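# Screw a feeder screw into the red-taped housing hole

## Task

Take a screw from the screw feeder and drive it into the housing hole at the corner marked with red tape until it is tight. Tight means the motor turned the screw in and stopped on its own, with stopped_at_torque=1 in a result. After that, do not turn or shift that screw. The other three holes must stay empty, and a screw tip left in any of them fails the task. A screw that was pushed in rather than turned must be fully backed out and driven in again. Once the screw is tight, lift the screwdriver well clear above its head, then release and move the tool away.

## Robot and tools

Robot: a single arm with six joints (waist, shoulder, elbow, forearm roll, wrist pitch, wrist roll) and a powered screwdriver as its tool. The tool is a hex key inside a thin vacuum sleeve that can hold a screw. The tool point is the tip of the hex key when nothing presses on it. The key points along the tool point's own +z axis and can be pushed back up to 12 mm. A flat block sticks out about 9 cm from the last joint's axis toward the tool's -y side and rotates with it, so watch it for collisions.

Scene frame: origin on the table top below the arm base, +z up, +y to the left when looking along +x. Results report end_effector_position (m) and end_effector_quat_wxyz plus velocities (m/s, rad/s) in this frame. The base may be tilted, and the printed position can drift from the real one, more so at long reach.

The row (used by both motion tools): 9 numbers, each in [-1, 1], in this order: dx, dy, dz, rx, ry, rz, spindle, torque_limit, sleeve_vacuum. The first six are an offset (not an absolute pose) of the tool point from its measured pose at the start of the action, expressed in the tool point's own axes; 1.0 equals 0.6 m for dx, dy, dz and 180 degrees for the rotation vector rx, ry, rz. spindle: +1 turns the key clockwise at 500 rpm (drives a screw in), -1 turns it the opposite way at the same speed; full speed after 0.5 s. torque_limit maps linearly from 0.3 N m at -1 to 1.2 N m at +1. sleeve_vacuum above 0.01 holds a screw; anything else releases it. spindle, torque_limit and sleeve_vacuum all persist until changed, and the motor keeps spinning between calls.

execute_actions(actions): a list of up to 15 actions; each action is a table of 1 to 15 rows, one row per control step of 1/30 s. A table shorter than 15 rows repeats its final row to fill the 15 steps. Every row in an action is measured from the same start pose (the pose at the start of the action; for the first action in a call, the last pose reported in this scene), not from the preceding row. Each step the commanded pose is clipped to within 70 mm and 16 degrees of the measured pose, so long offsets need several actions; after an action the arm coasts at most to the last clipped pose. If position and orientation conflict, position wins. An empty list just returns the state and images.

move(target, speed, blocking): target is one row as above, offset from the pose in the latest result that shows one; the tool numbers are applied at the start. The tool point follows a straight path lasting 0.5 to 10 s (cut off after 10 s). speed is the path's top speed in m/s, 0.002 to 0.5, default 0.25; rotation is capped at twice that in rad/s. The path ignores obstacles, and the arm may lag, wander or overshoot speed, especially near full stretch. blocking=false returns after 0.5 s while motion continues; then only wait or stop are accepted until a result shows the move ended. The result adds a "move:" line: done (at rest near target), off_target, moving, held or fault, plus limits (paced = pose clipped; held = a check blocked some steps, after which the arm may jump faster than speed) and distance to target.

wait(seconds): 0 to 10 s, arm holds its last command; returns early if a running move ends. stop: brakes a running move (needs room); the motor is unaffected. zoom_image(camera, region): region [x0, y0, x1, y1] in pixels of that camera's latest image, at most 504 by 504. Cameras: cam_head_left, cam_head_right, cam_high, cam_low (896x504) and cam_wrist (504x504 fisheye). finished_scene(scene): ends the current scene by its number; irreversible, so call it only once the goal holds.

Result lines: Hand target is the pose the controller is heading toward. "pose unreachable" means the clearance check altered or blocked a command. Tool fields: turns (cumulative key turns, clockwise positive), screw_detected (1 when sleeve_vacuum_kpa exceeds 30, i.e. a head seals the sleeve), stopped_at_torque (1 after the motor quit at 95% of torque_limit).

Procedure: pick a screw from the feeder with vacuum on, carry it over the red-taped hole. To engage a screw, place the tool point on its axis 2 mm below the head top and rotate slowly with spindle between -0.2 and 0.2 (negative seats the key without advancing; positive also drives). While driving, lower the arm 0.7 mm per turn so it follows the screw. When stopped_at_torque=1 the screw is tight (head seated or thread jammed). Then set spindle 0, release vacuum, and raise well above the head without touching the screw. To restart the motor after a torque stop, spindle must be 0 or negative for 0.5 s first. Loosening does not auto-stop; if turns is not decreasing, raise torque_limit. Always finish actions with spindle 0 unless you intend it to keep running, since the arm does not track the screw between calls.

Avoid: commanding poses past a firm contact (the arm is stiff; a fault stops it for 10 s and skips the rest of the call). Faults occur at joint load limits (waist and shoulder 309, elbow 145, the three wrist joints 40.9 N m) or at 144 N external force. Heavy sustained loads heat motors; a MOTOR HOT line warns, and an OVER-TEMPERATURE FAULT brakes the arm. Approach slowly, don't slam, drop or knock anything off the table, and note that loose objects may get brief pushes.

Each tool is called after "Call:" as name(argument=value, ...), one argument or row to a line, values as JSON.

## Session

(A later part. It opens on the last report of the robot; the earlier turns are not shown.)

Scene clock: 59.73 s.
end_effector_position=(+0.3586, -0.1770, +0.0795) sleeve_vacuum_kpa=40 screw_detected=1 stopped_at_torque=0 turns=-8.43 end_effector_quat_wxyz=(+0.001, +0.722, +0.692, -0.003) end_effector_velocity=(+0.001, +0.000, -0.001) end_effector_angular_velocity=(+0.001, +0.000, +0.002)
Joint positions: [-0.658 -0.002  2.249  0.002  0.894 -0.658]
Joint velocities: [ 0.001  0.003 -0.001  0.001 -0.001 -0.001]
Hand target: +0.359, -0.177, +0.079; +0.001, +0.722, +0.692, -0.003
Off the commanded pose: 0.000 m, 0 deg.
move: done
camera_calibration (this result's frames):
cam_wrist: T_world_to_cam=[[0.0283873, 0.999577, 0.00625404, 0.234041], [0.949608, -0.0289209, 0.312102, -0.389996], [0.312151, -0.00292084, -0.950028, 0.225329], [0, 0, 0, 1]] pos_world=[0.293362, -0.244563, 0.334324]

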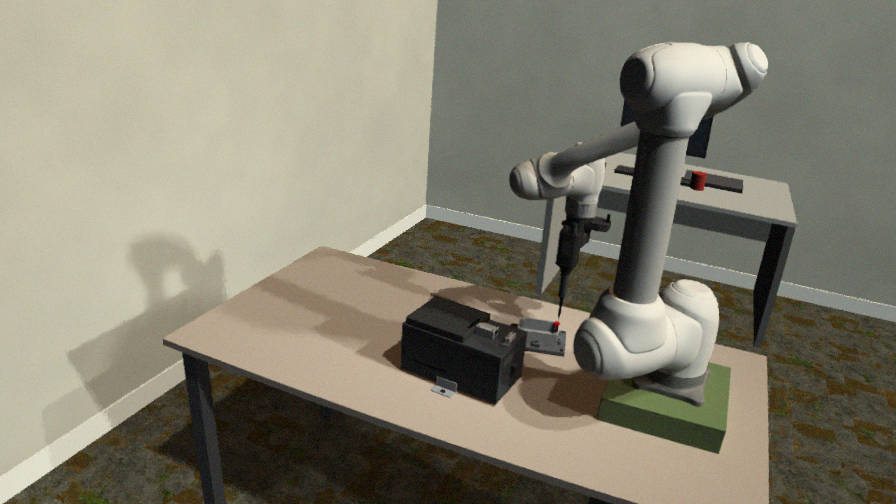

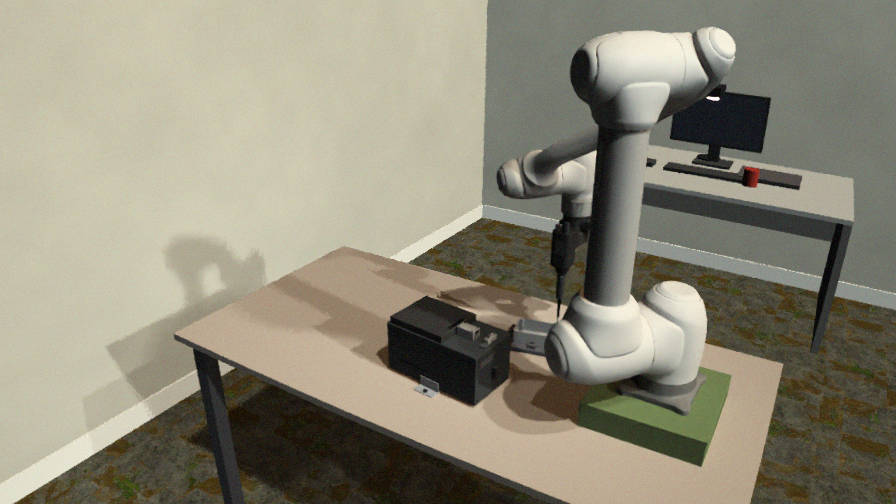

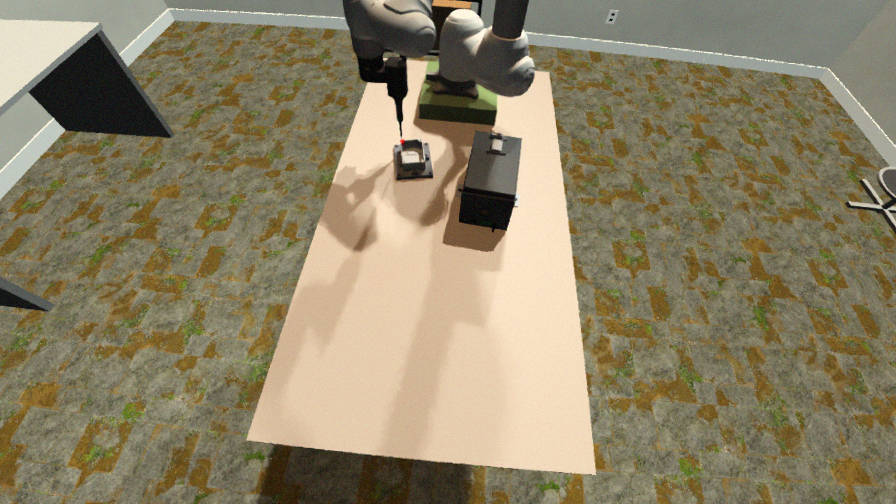

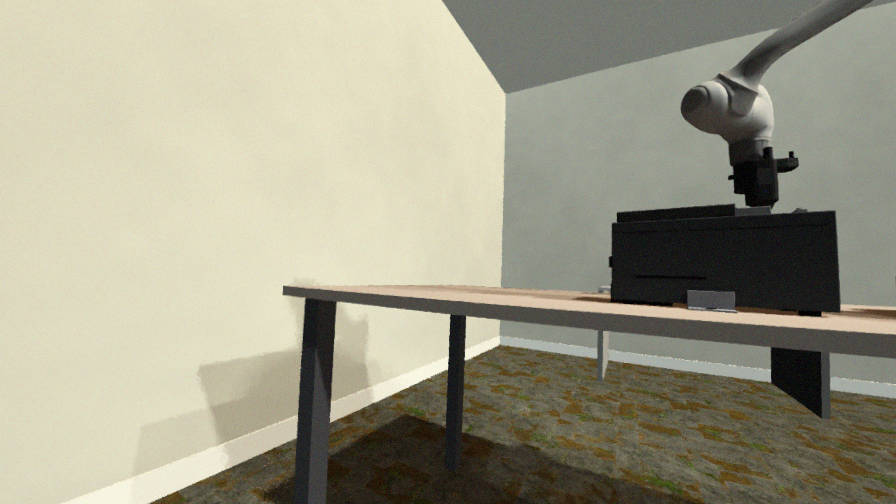

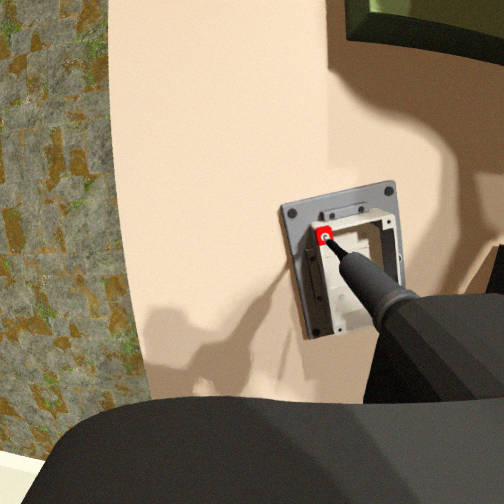

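Call:
move(
  target=[0.002,0.002,0.009,0,0,0,0,0,1],
  speed=0.02,
)

Call:
zoom_image(
  camera="cam_wrist",
  region=[300, 215, 350, 265],
)

Call:
zoom_image(
  camera="cam_head_left",
  region=[540, 300, 580, 335],
)

Call:
zoom_image(
  camera="cam_high",
  region=[385, 125, 420, 150],
)

Scene clock: 65.00 s.
end_effector_position=(+0.3598, -0.1759, +0.0741) sleeve_vacuum_kpa=40 screw_detected=1 stopped_at_torque=0 turns=-8.43 end_effector_quat_wxyz=(+0.001, +0.722, +0.692, -0.003) end_effector_velocity=(+0.000, +0.001, -0.000) end_effector_angular_velocity=(+0.001, -0.001, -0.000)
Joint positions: [-0.654  0.005  2.254  0.002  0.882 -0.654]
Joint velocities: [ 0.001  0.001  0.     0.001 -0.001  0.   ]
Hand target: +0.360, -0.176, +0.074; +0.001, +0.722, +0.692, -0.003
Off the commanded pose: 0.000 m, 0 deg.
move: done
camera_calibration (this result's frames):
cam_wrist: T_world_to_cam=[[0.0284277, 0.999576, 0.00626025, 0.232923], [0.9496, -0.0289612, 0.312124, -0.389469], [0.312173, -0.00292823, -0.950021, 0.219817], [0, 0, 0, 1]] pos_world=[0.294597, -0.24346, 0.328935]

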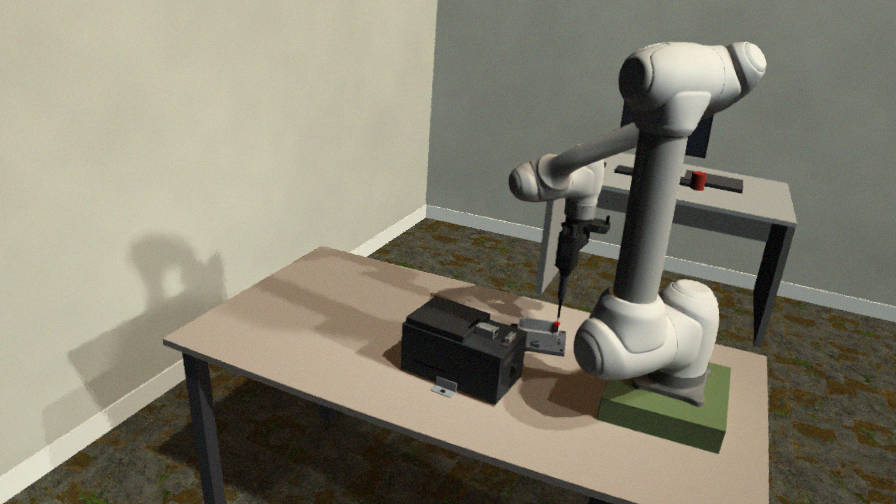

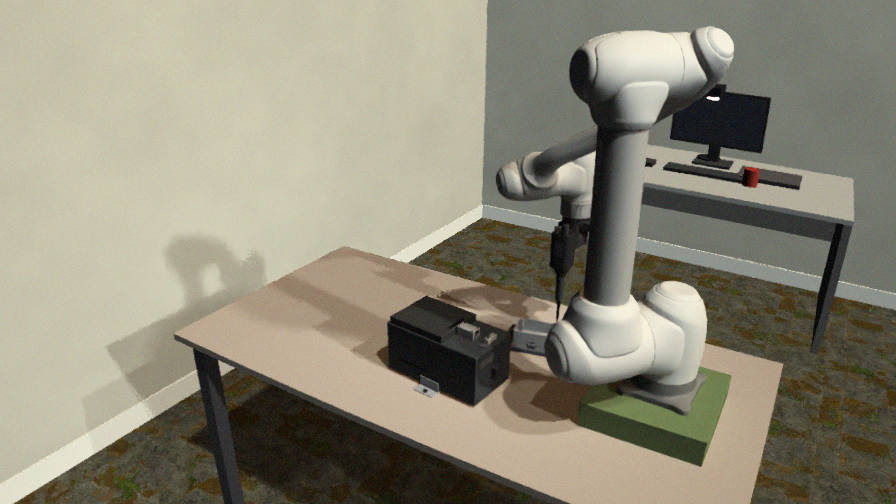

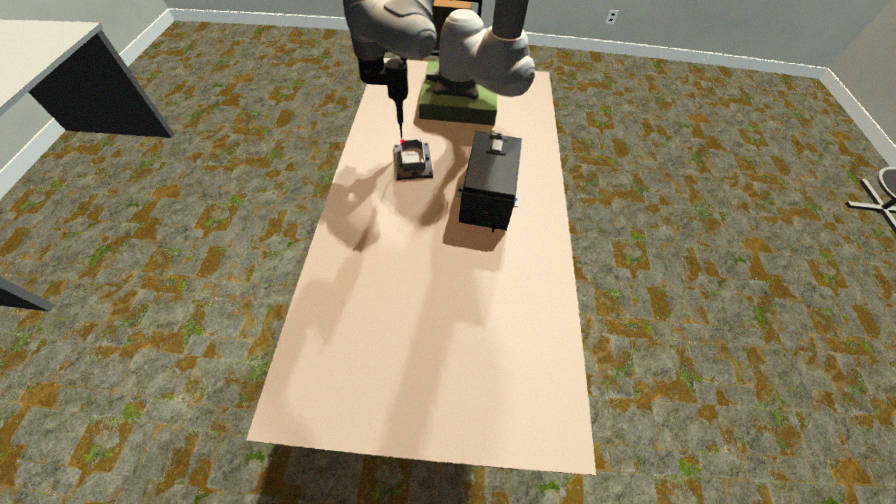

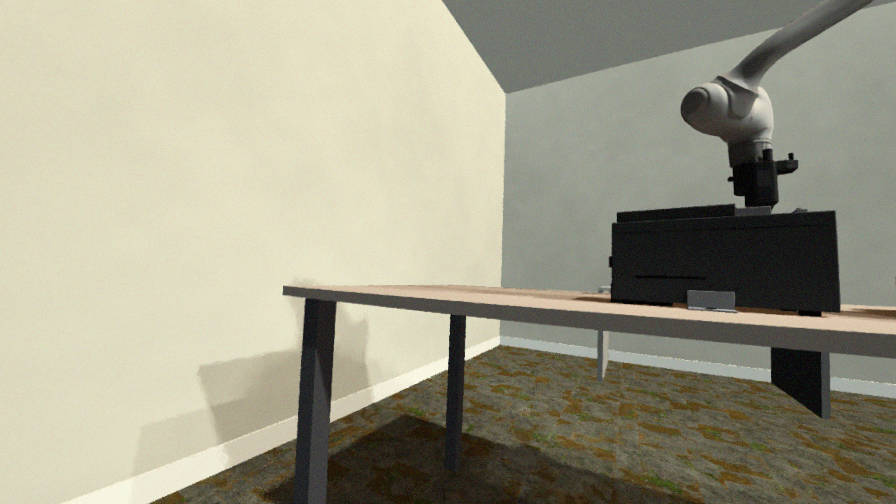

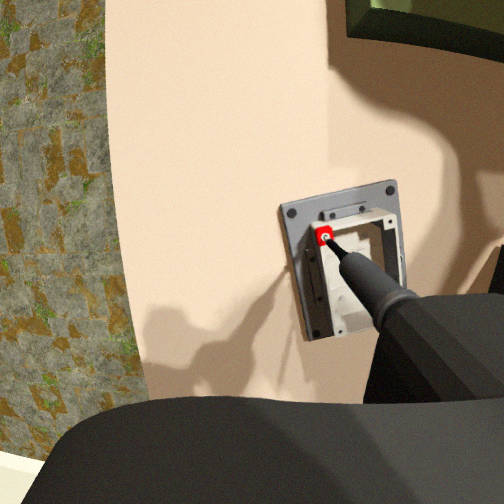

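Region (300, 215, 350, 265) of cam_wrist's 504x504 image, scaled by 10.080, with more detail than that image has.

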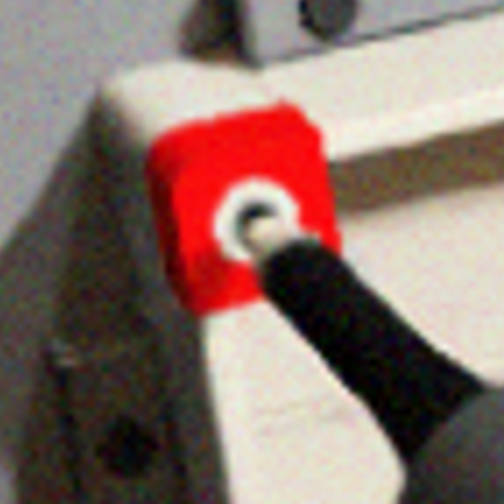

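Region (540, 300, 580, 335) of cam_head_left's 896x504 image, scaled by 12.600, with more detail than that image has; it fills the top 441 rows of this view, and the rest is white.

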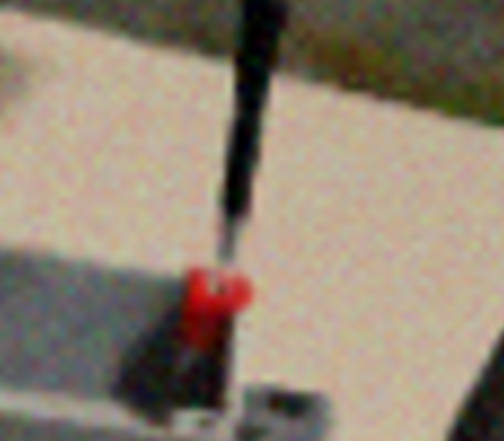

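Region (385, 125, 420, 150) of cam_high's 896x504 image, scaled by 14.400, with more detail than that image has; it fills the top 360 rows of this view, and the rest is white.

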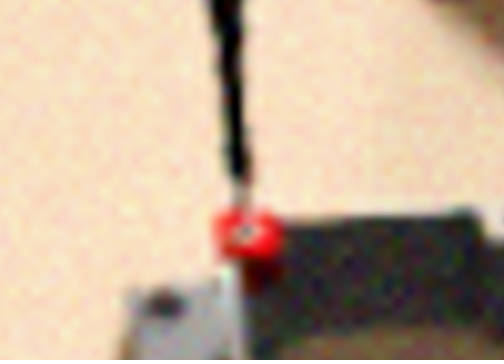

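Call:
move(
  target=[0,0,0.028,0,0,0,0.5,0,1],
  speed=0.0029,
)

Call:
zoom_image(
  camera="cam_head_left",
  region=[540, 300, 580, 335],
)

Scene clock: 73.57 s.
end_effector_position=(+0.3598, -0.1761, +0.0573) sleeve_vacuum_kpa=40 screw_detected=1 stopped_at_torque=0 turns=16.12 end_effector_quat_wxyz=(+0.001, +0.722, +0.692, -0.003) end_effector_velocity=(-0.000, -0.000, -0.000) end_effector_angular_velocity=(-0.000, +0.000, +0.001)
Joint positions: [-0.654  0.028  2.27   0.002  0.843 -0.654]
Joint velocities: [ 0.     0.     0.    -0.001 -0.    -0.   ]
Hand target: +0.360, -0.176, +0.057; +0.001, +0.722, +0.692, -0.003
Off the commanded pose: 0.000 m, 0 deg.
move: done
camera_calibration (this result's frames):
cam_wrist: T_world_to_cam=[[0.0284769, 0.999575, 0.00622517, 0.233158], [0.949606, -0.028997, 0.312103, -0.384177], [0.312151, -0.00297625, -0.950028, 0.203863], [0, 0, 0, 1]] pos_world=[0.294541, -0.243592, 0.312127]

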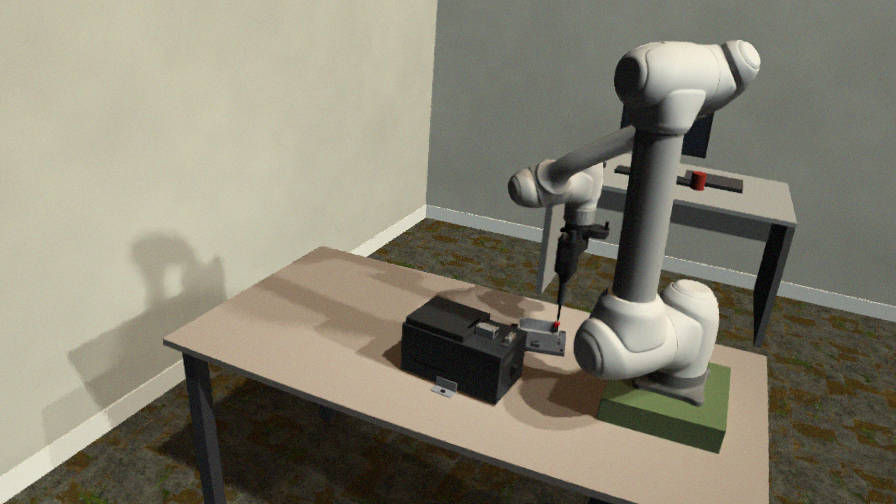

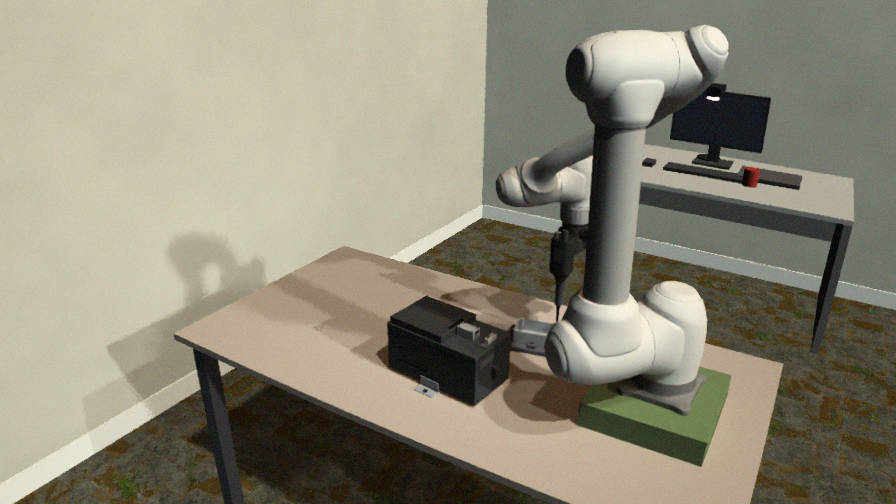

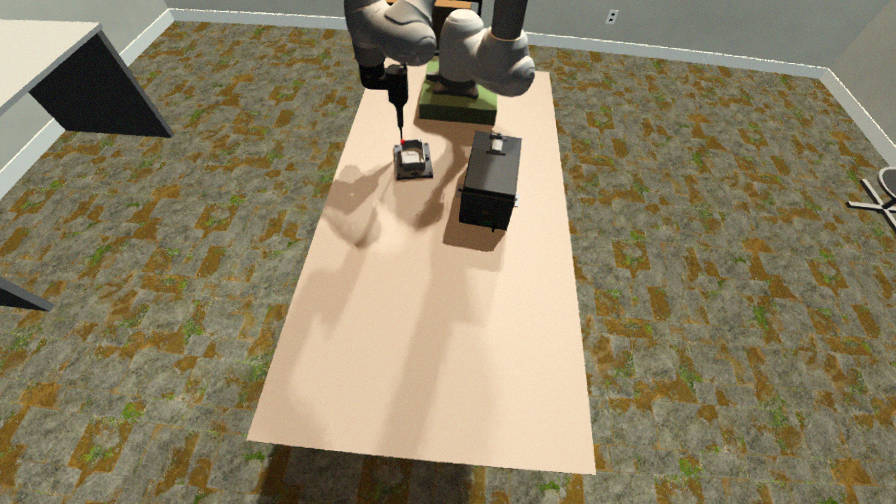

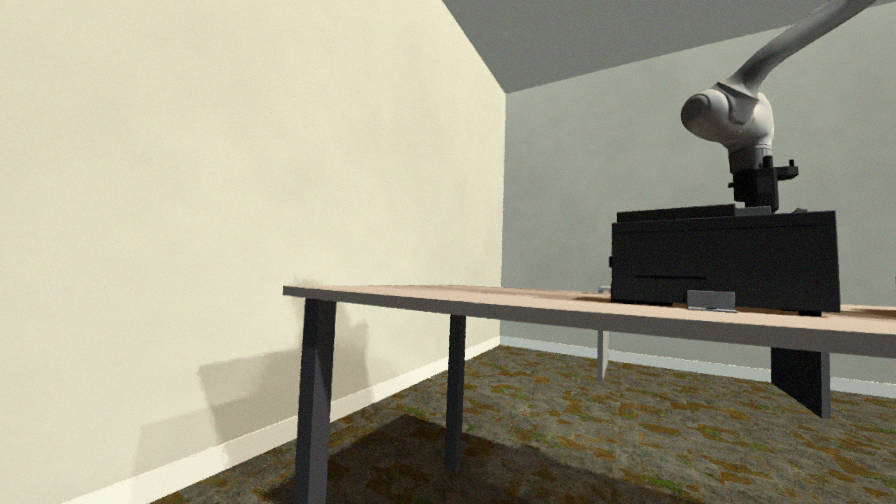

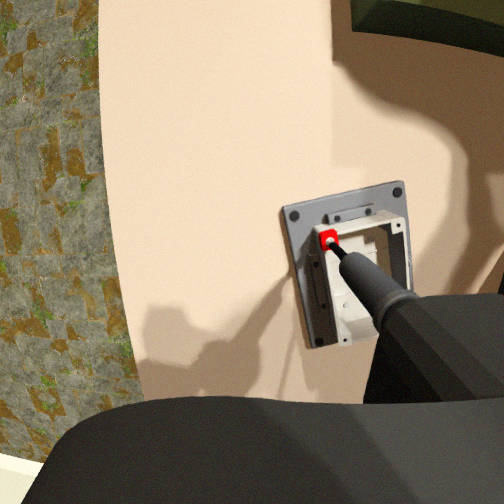

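Region (540, 300, 580, 335) of cam_head_left's 896x504 image, scaled by 12.600, with more detail than that image has; it fills the top 441 rows of this view, and the rest is white.

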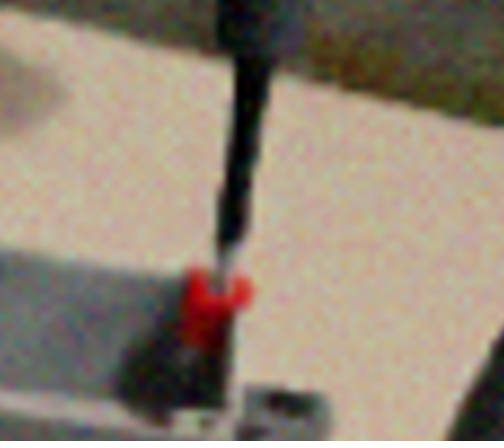

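Key is compressed; check whether it's threading.

Call:
execute_actions(
  actions=[
    [[0,0,0,0,0,0,0,0,1]],
  ],
)

Call:
zoom_image(
  camera="cam_head_left",
  region=[540, 300, 580, 335],
)

Call:
zoom_image(
  camera="cam_wrist",
  region=[300, 215, 350, 265],
)

Scene clock: 78.20 s.
end_effector_position=(+0.3598, -0.1761, +0.0573) sleeve_vacuum_kpa=40 screw_detected=1 stopped_at_torque=0 turns=33.34 end_effector_quat_wxyz=(+0.001, +0.722, +0.692, -0.003) end_effector_velocity=(+0.000, +0.000, -0.000) end_effector_angular_velocity=(+0.001, +0.001, +0.001)
Joint positions: [-0.654  0.028  2.27   0.002  0.843 -0.654]
Joint velocities: [ 0.     0.001 -0.     0.001 -0.    -0.001]
Hand target: +0.360, -0.176, +0.057; +0.001, +0.722, +0.692, -0.003
Off the commanded pose: 0.000 m, 0 deg.
camera_calibration (this result's frames):
cam_wrist: T_world_to_cam=[[0.0284782, 0.999575, 0.00622769, 0.233156], [0.949607, -0.0289991, 0.3121, -0.384172], [0.312148, -0.00297419, -0.950029, 0.203858], [0, 0, 0, 1]] pos_world=[0.294539, -0.243592, 0.312119]

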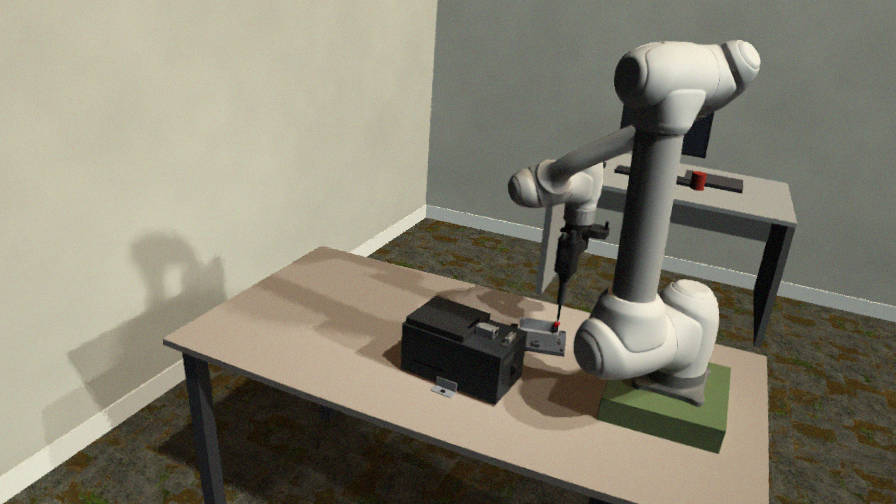

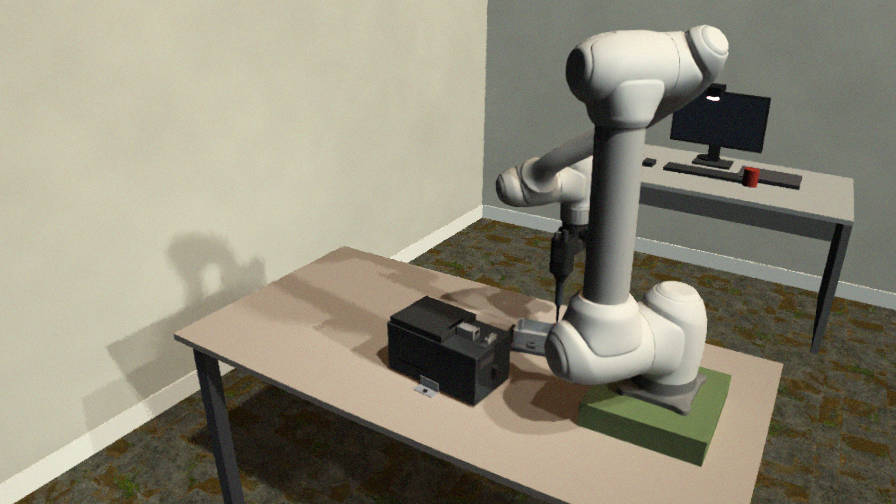

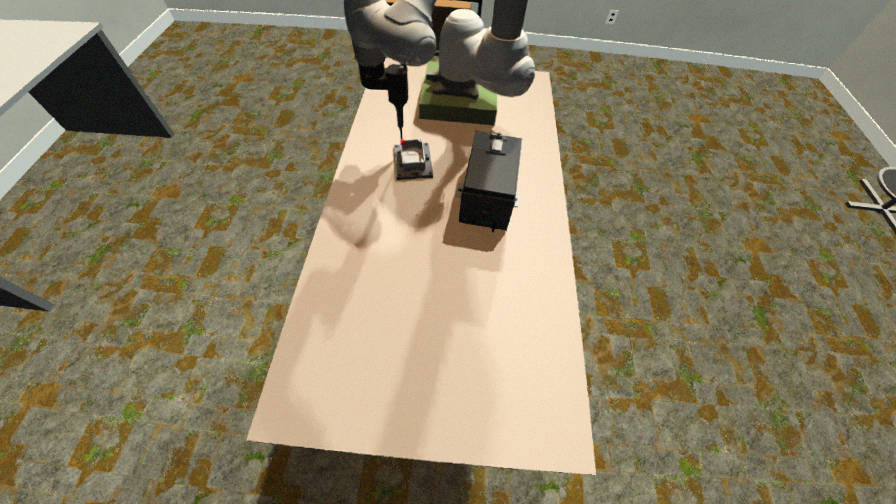

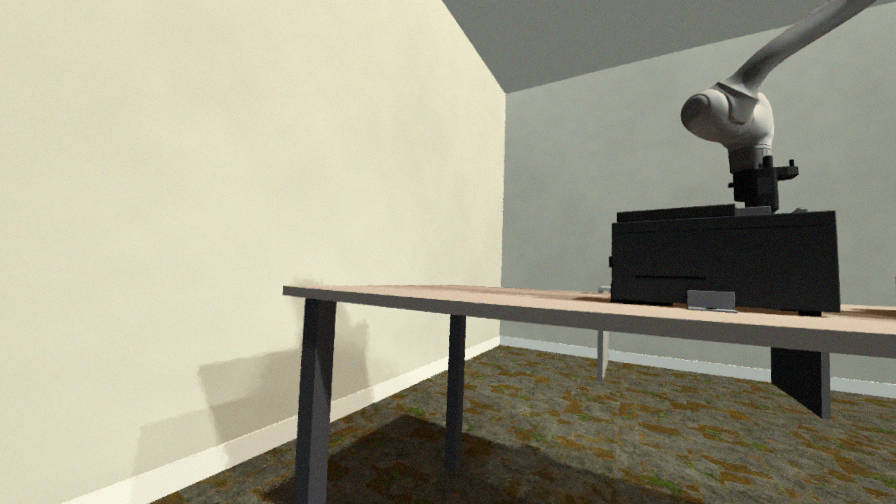

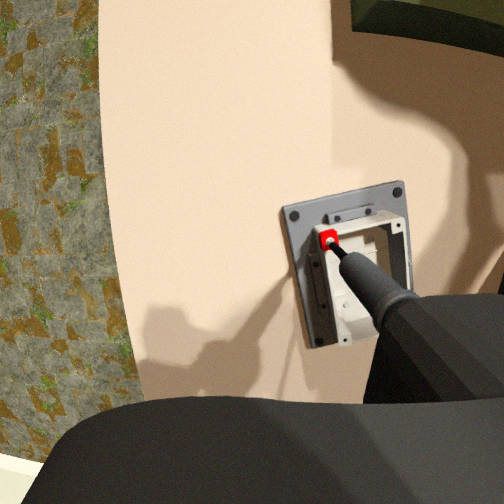

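Region (540, 300, 580, 335) of cam_head_left's 896x504 image, scaled by 12.600, with more detail than that image has; it fills the top 441 rows of this view, and the rest is white.

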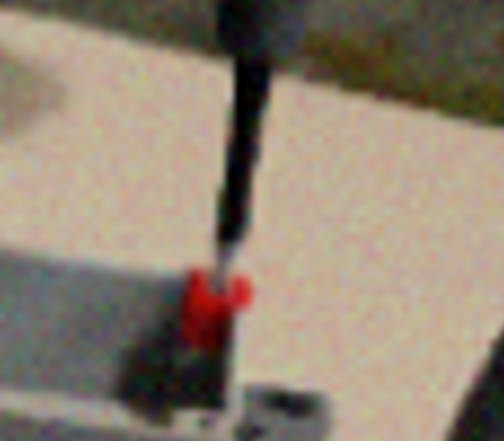

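Region (300, 215, 350, 265) of cam_wrist's 504x504 image, scaled by 10.080, with more detail than that image has.

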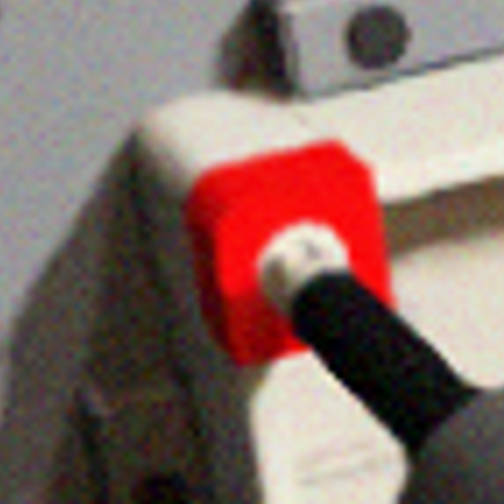

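Call:
move(
  target=[0.0012,-0.0014,-0.019,0,0,0,0,0,1],
  speed=0.02,
)

Call:
zoom_image(
  camera="cam_wrist",
  region=[310, 225, 340, 255],
)

Scene clock: 83.07 s.
end_effector_position=(+0.3590, -0.1752, +0.0686) sleeve_vacuum_kpa=40 screw_detected=1 stopped_at_torque=0 turns=33.34 end_effector_quat_wxyz=(+0.001, +0.722, +0.692, -0.003) end_effector_velocity=(+0.000, +0.000, +0.000) end_effector_angular_velocity=(+0.000, +0.000, +0.002)
Joint positions: [-0.654  0.011  2.261  0.002  0.869 -0.654]
Joint velocities: [ 0.001 -0.    -0.001 -0.     0.002 -0.001]
Hand target: +0.359, -0.175, +0.069; +0.001, +0.722, +0.692, -0.003
Off the commanded pose: 0.000 m, 0 deg.
move: done
camera_calibration (this result's frames):
cam_wrist: T_world_to_cam=[[0.0284574, 0.999575, 0.00628905, 0.232245], [0.949616, -0.0289985, 0.312071, -0.38693], [0.31212, -0.00290853, -0.950038, 0.214911], [0, 0, 0, 1]] pos_world=[0.293748, -0.242742, 0.323462]

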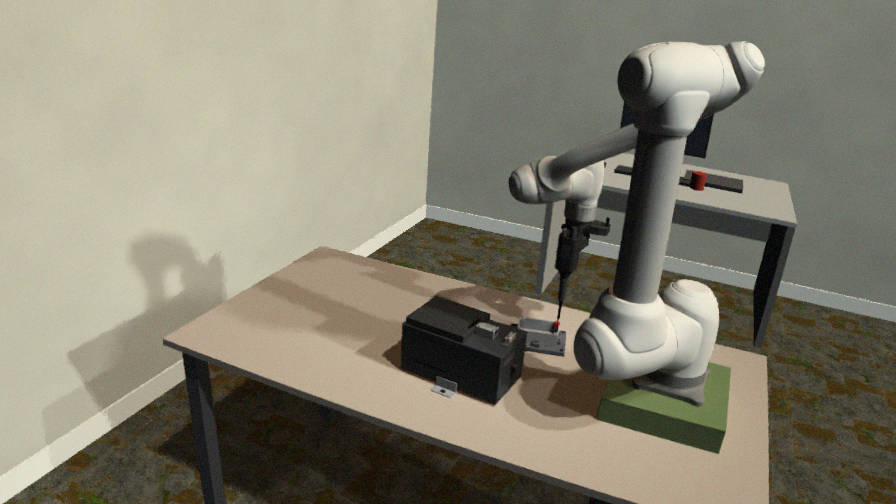

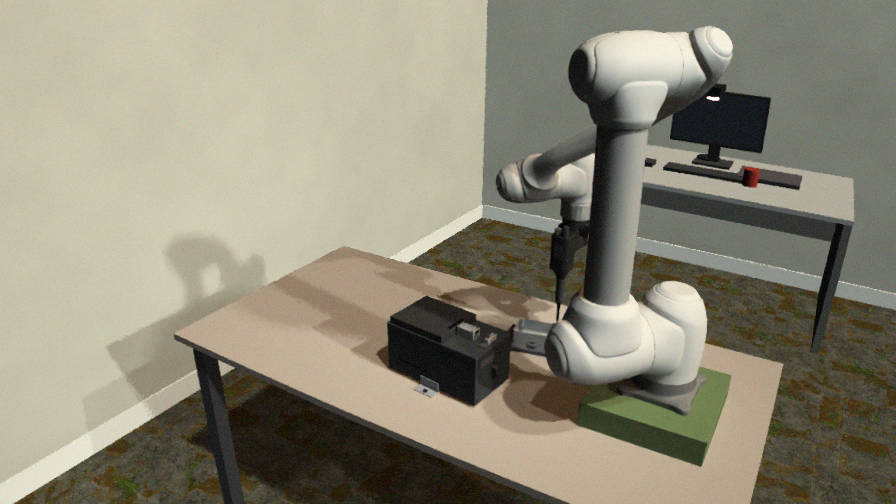

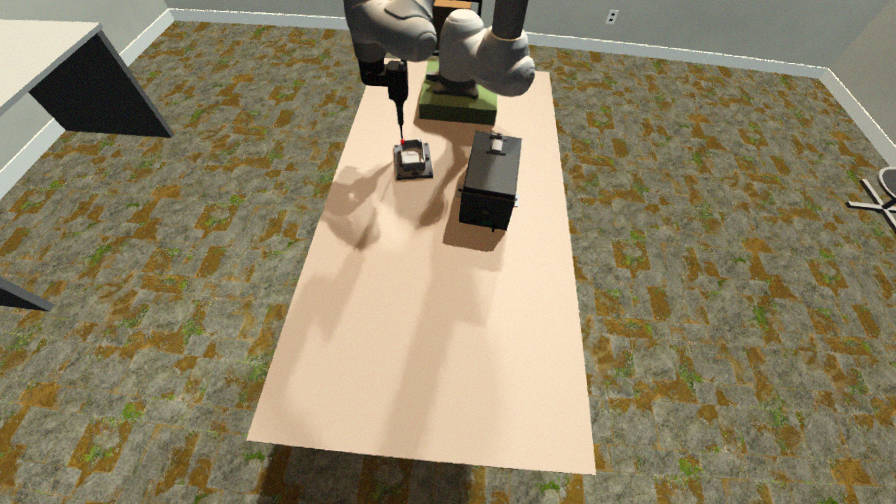

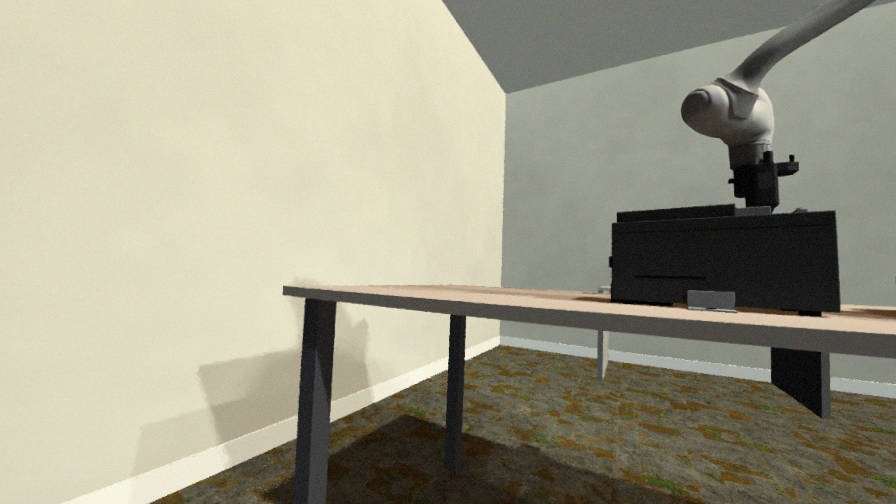

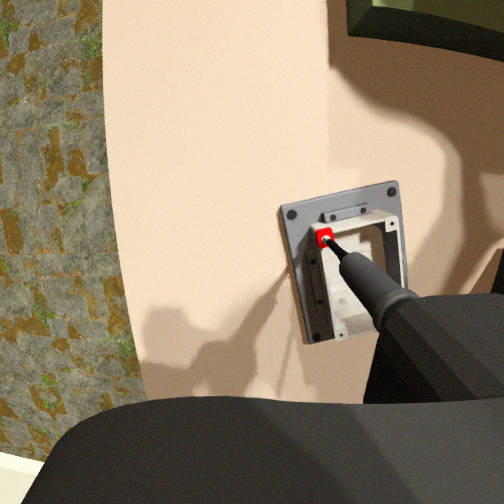

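Region (310, 225, 340, 255) of cam_wrist's 504x504 image, scaled by 16.800, with more detail than that image has.

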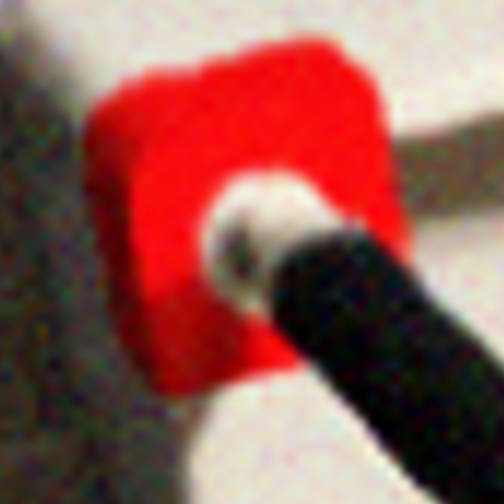

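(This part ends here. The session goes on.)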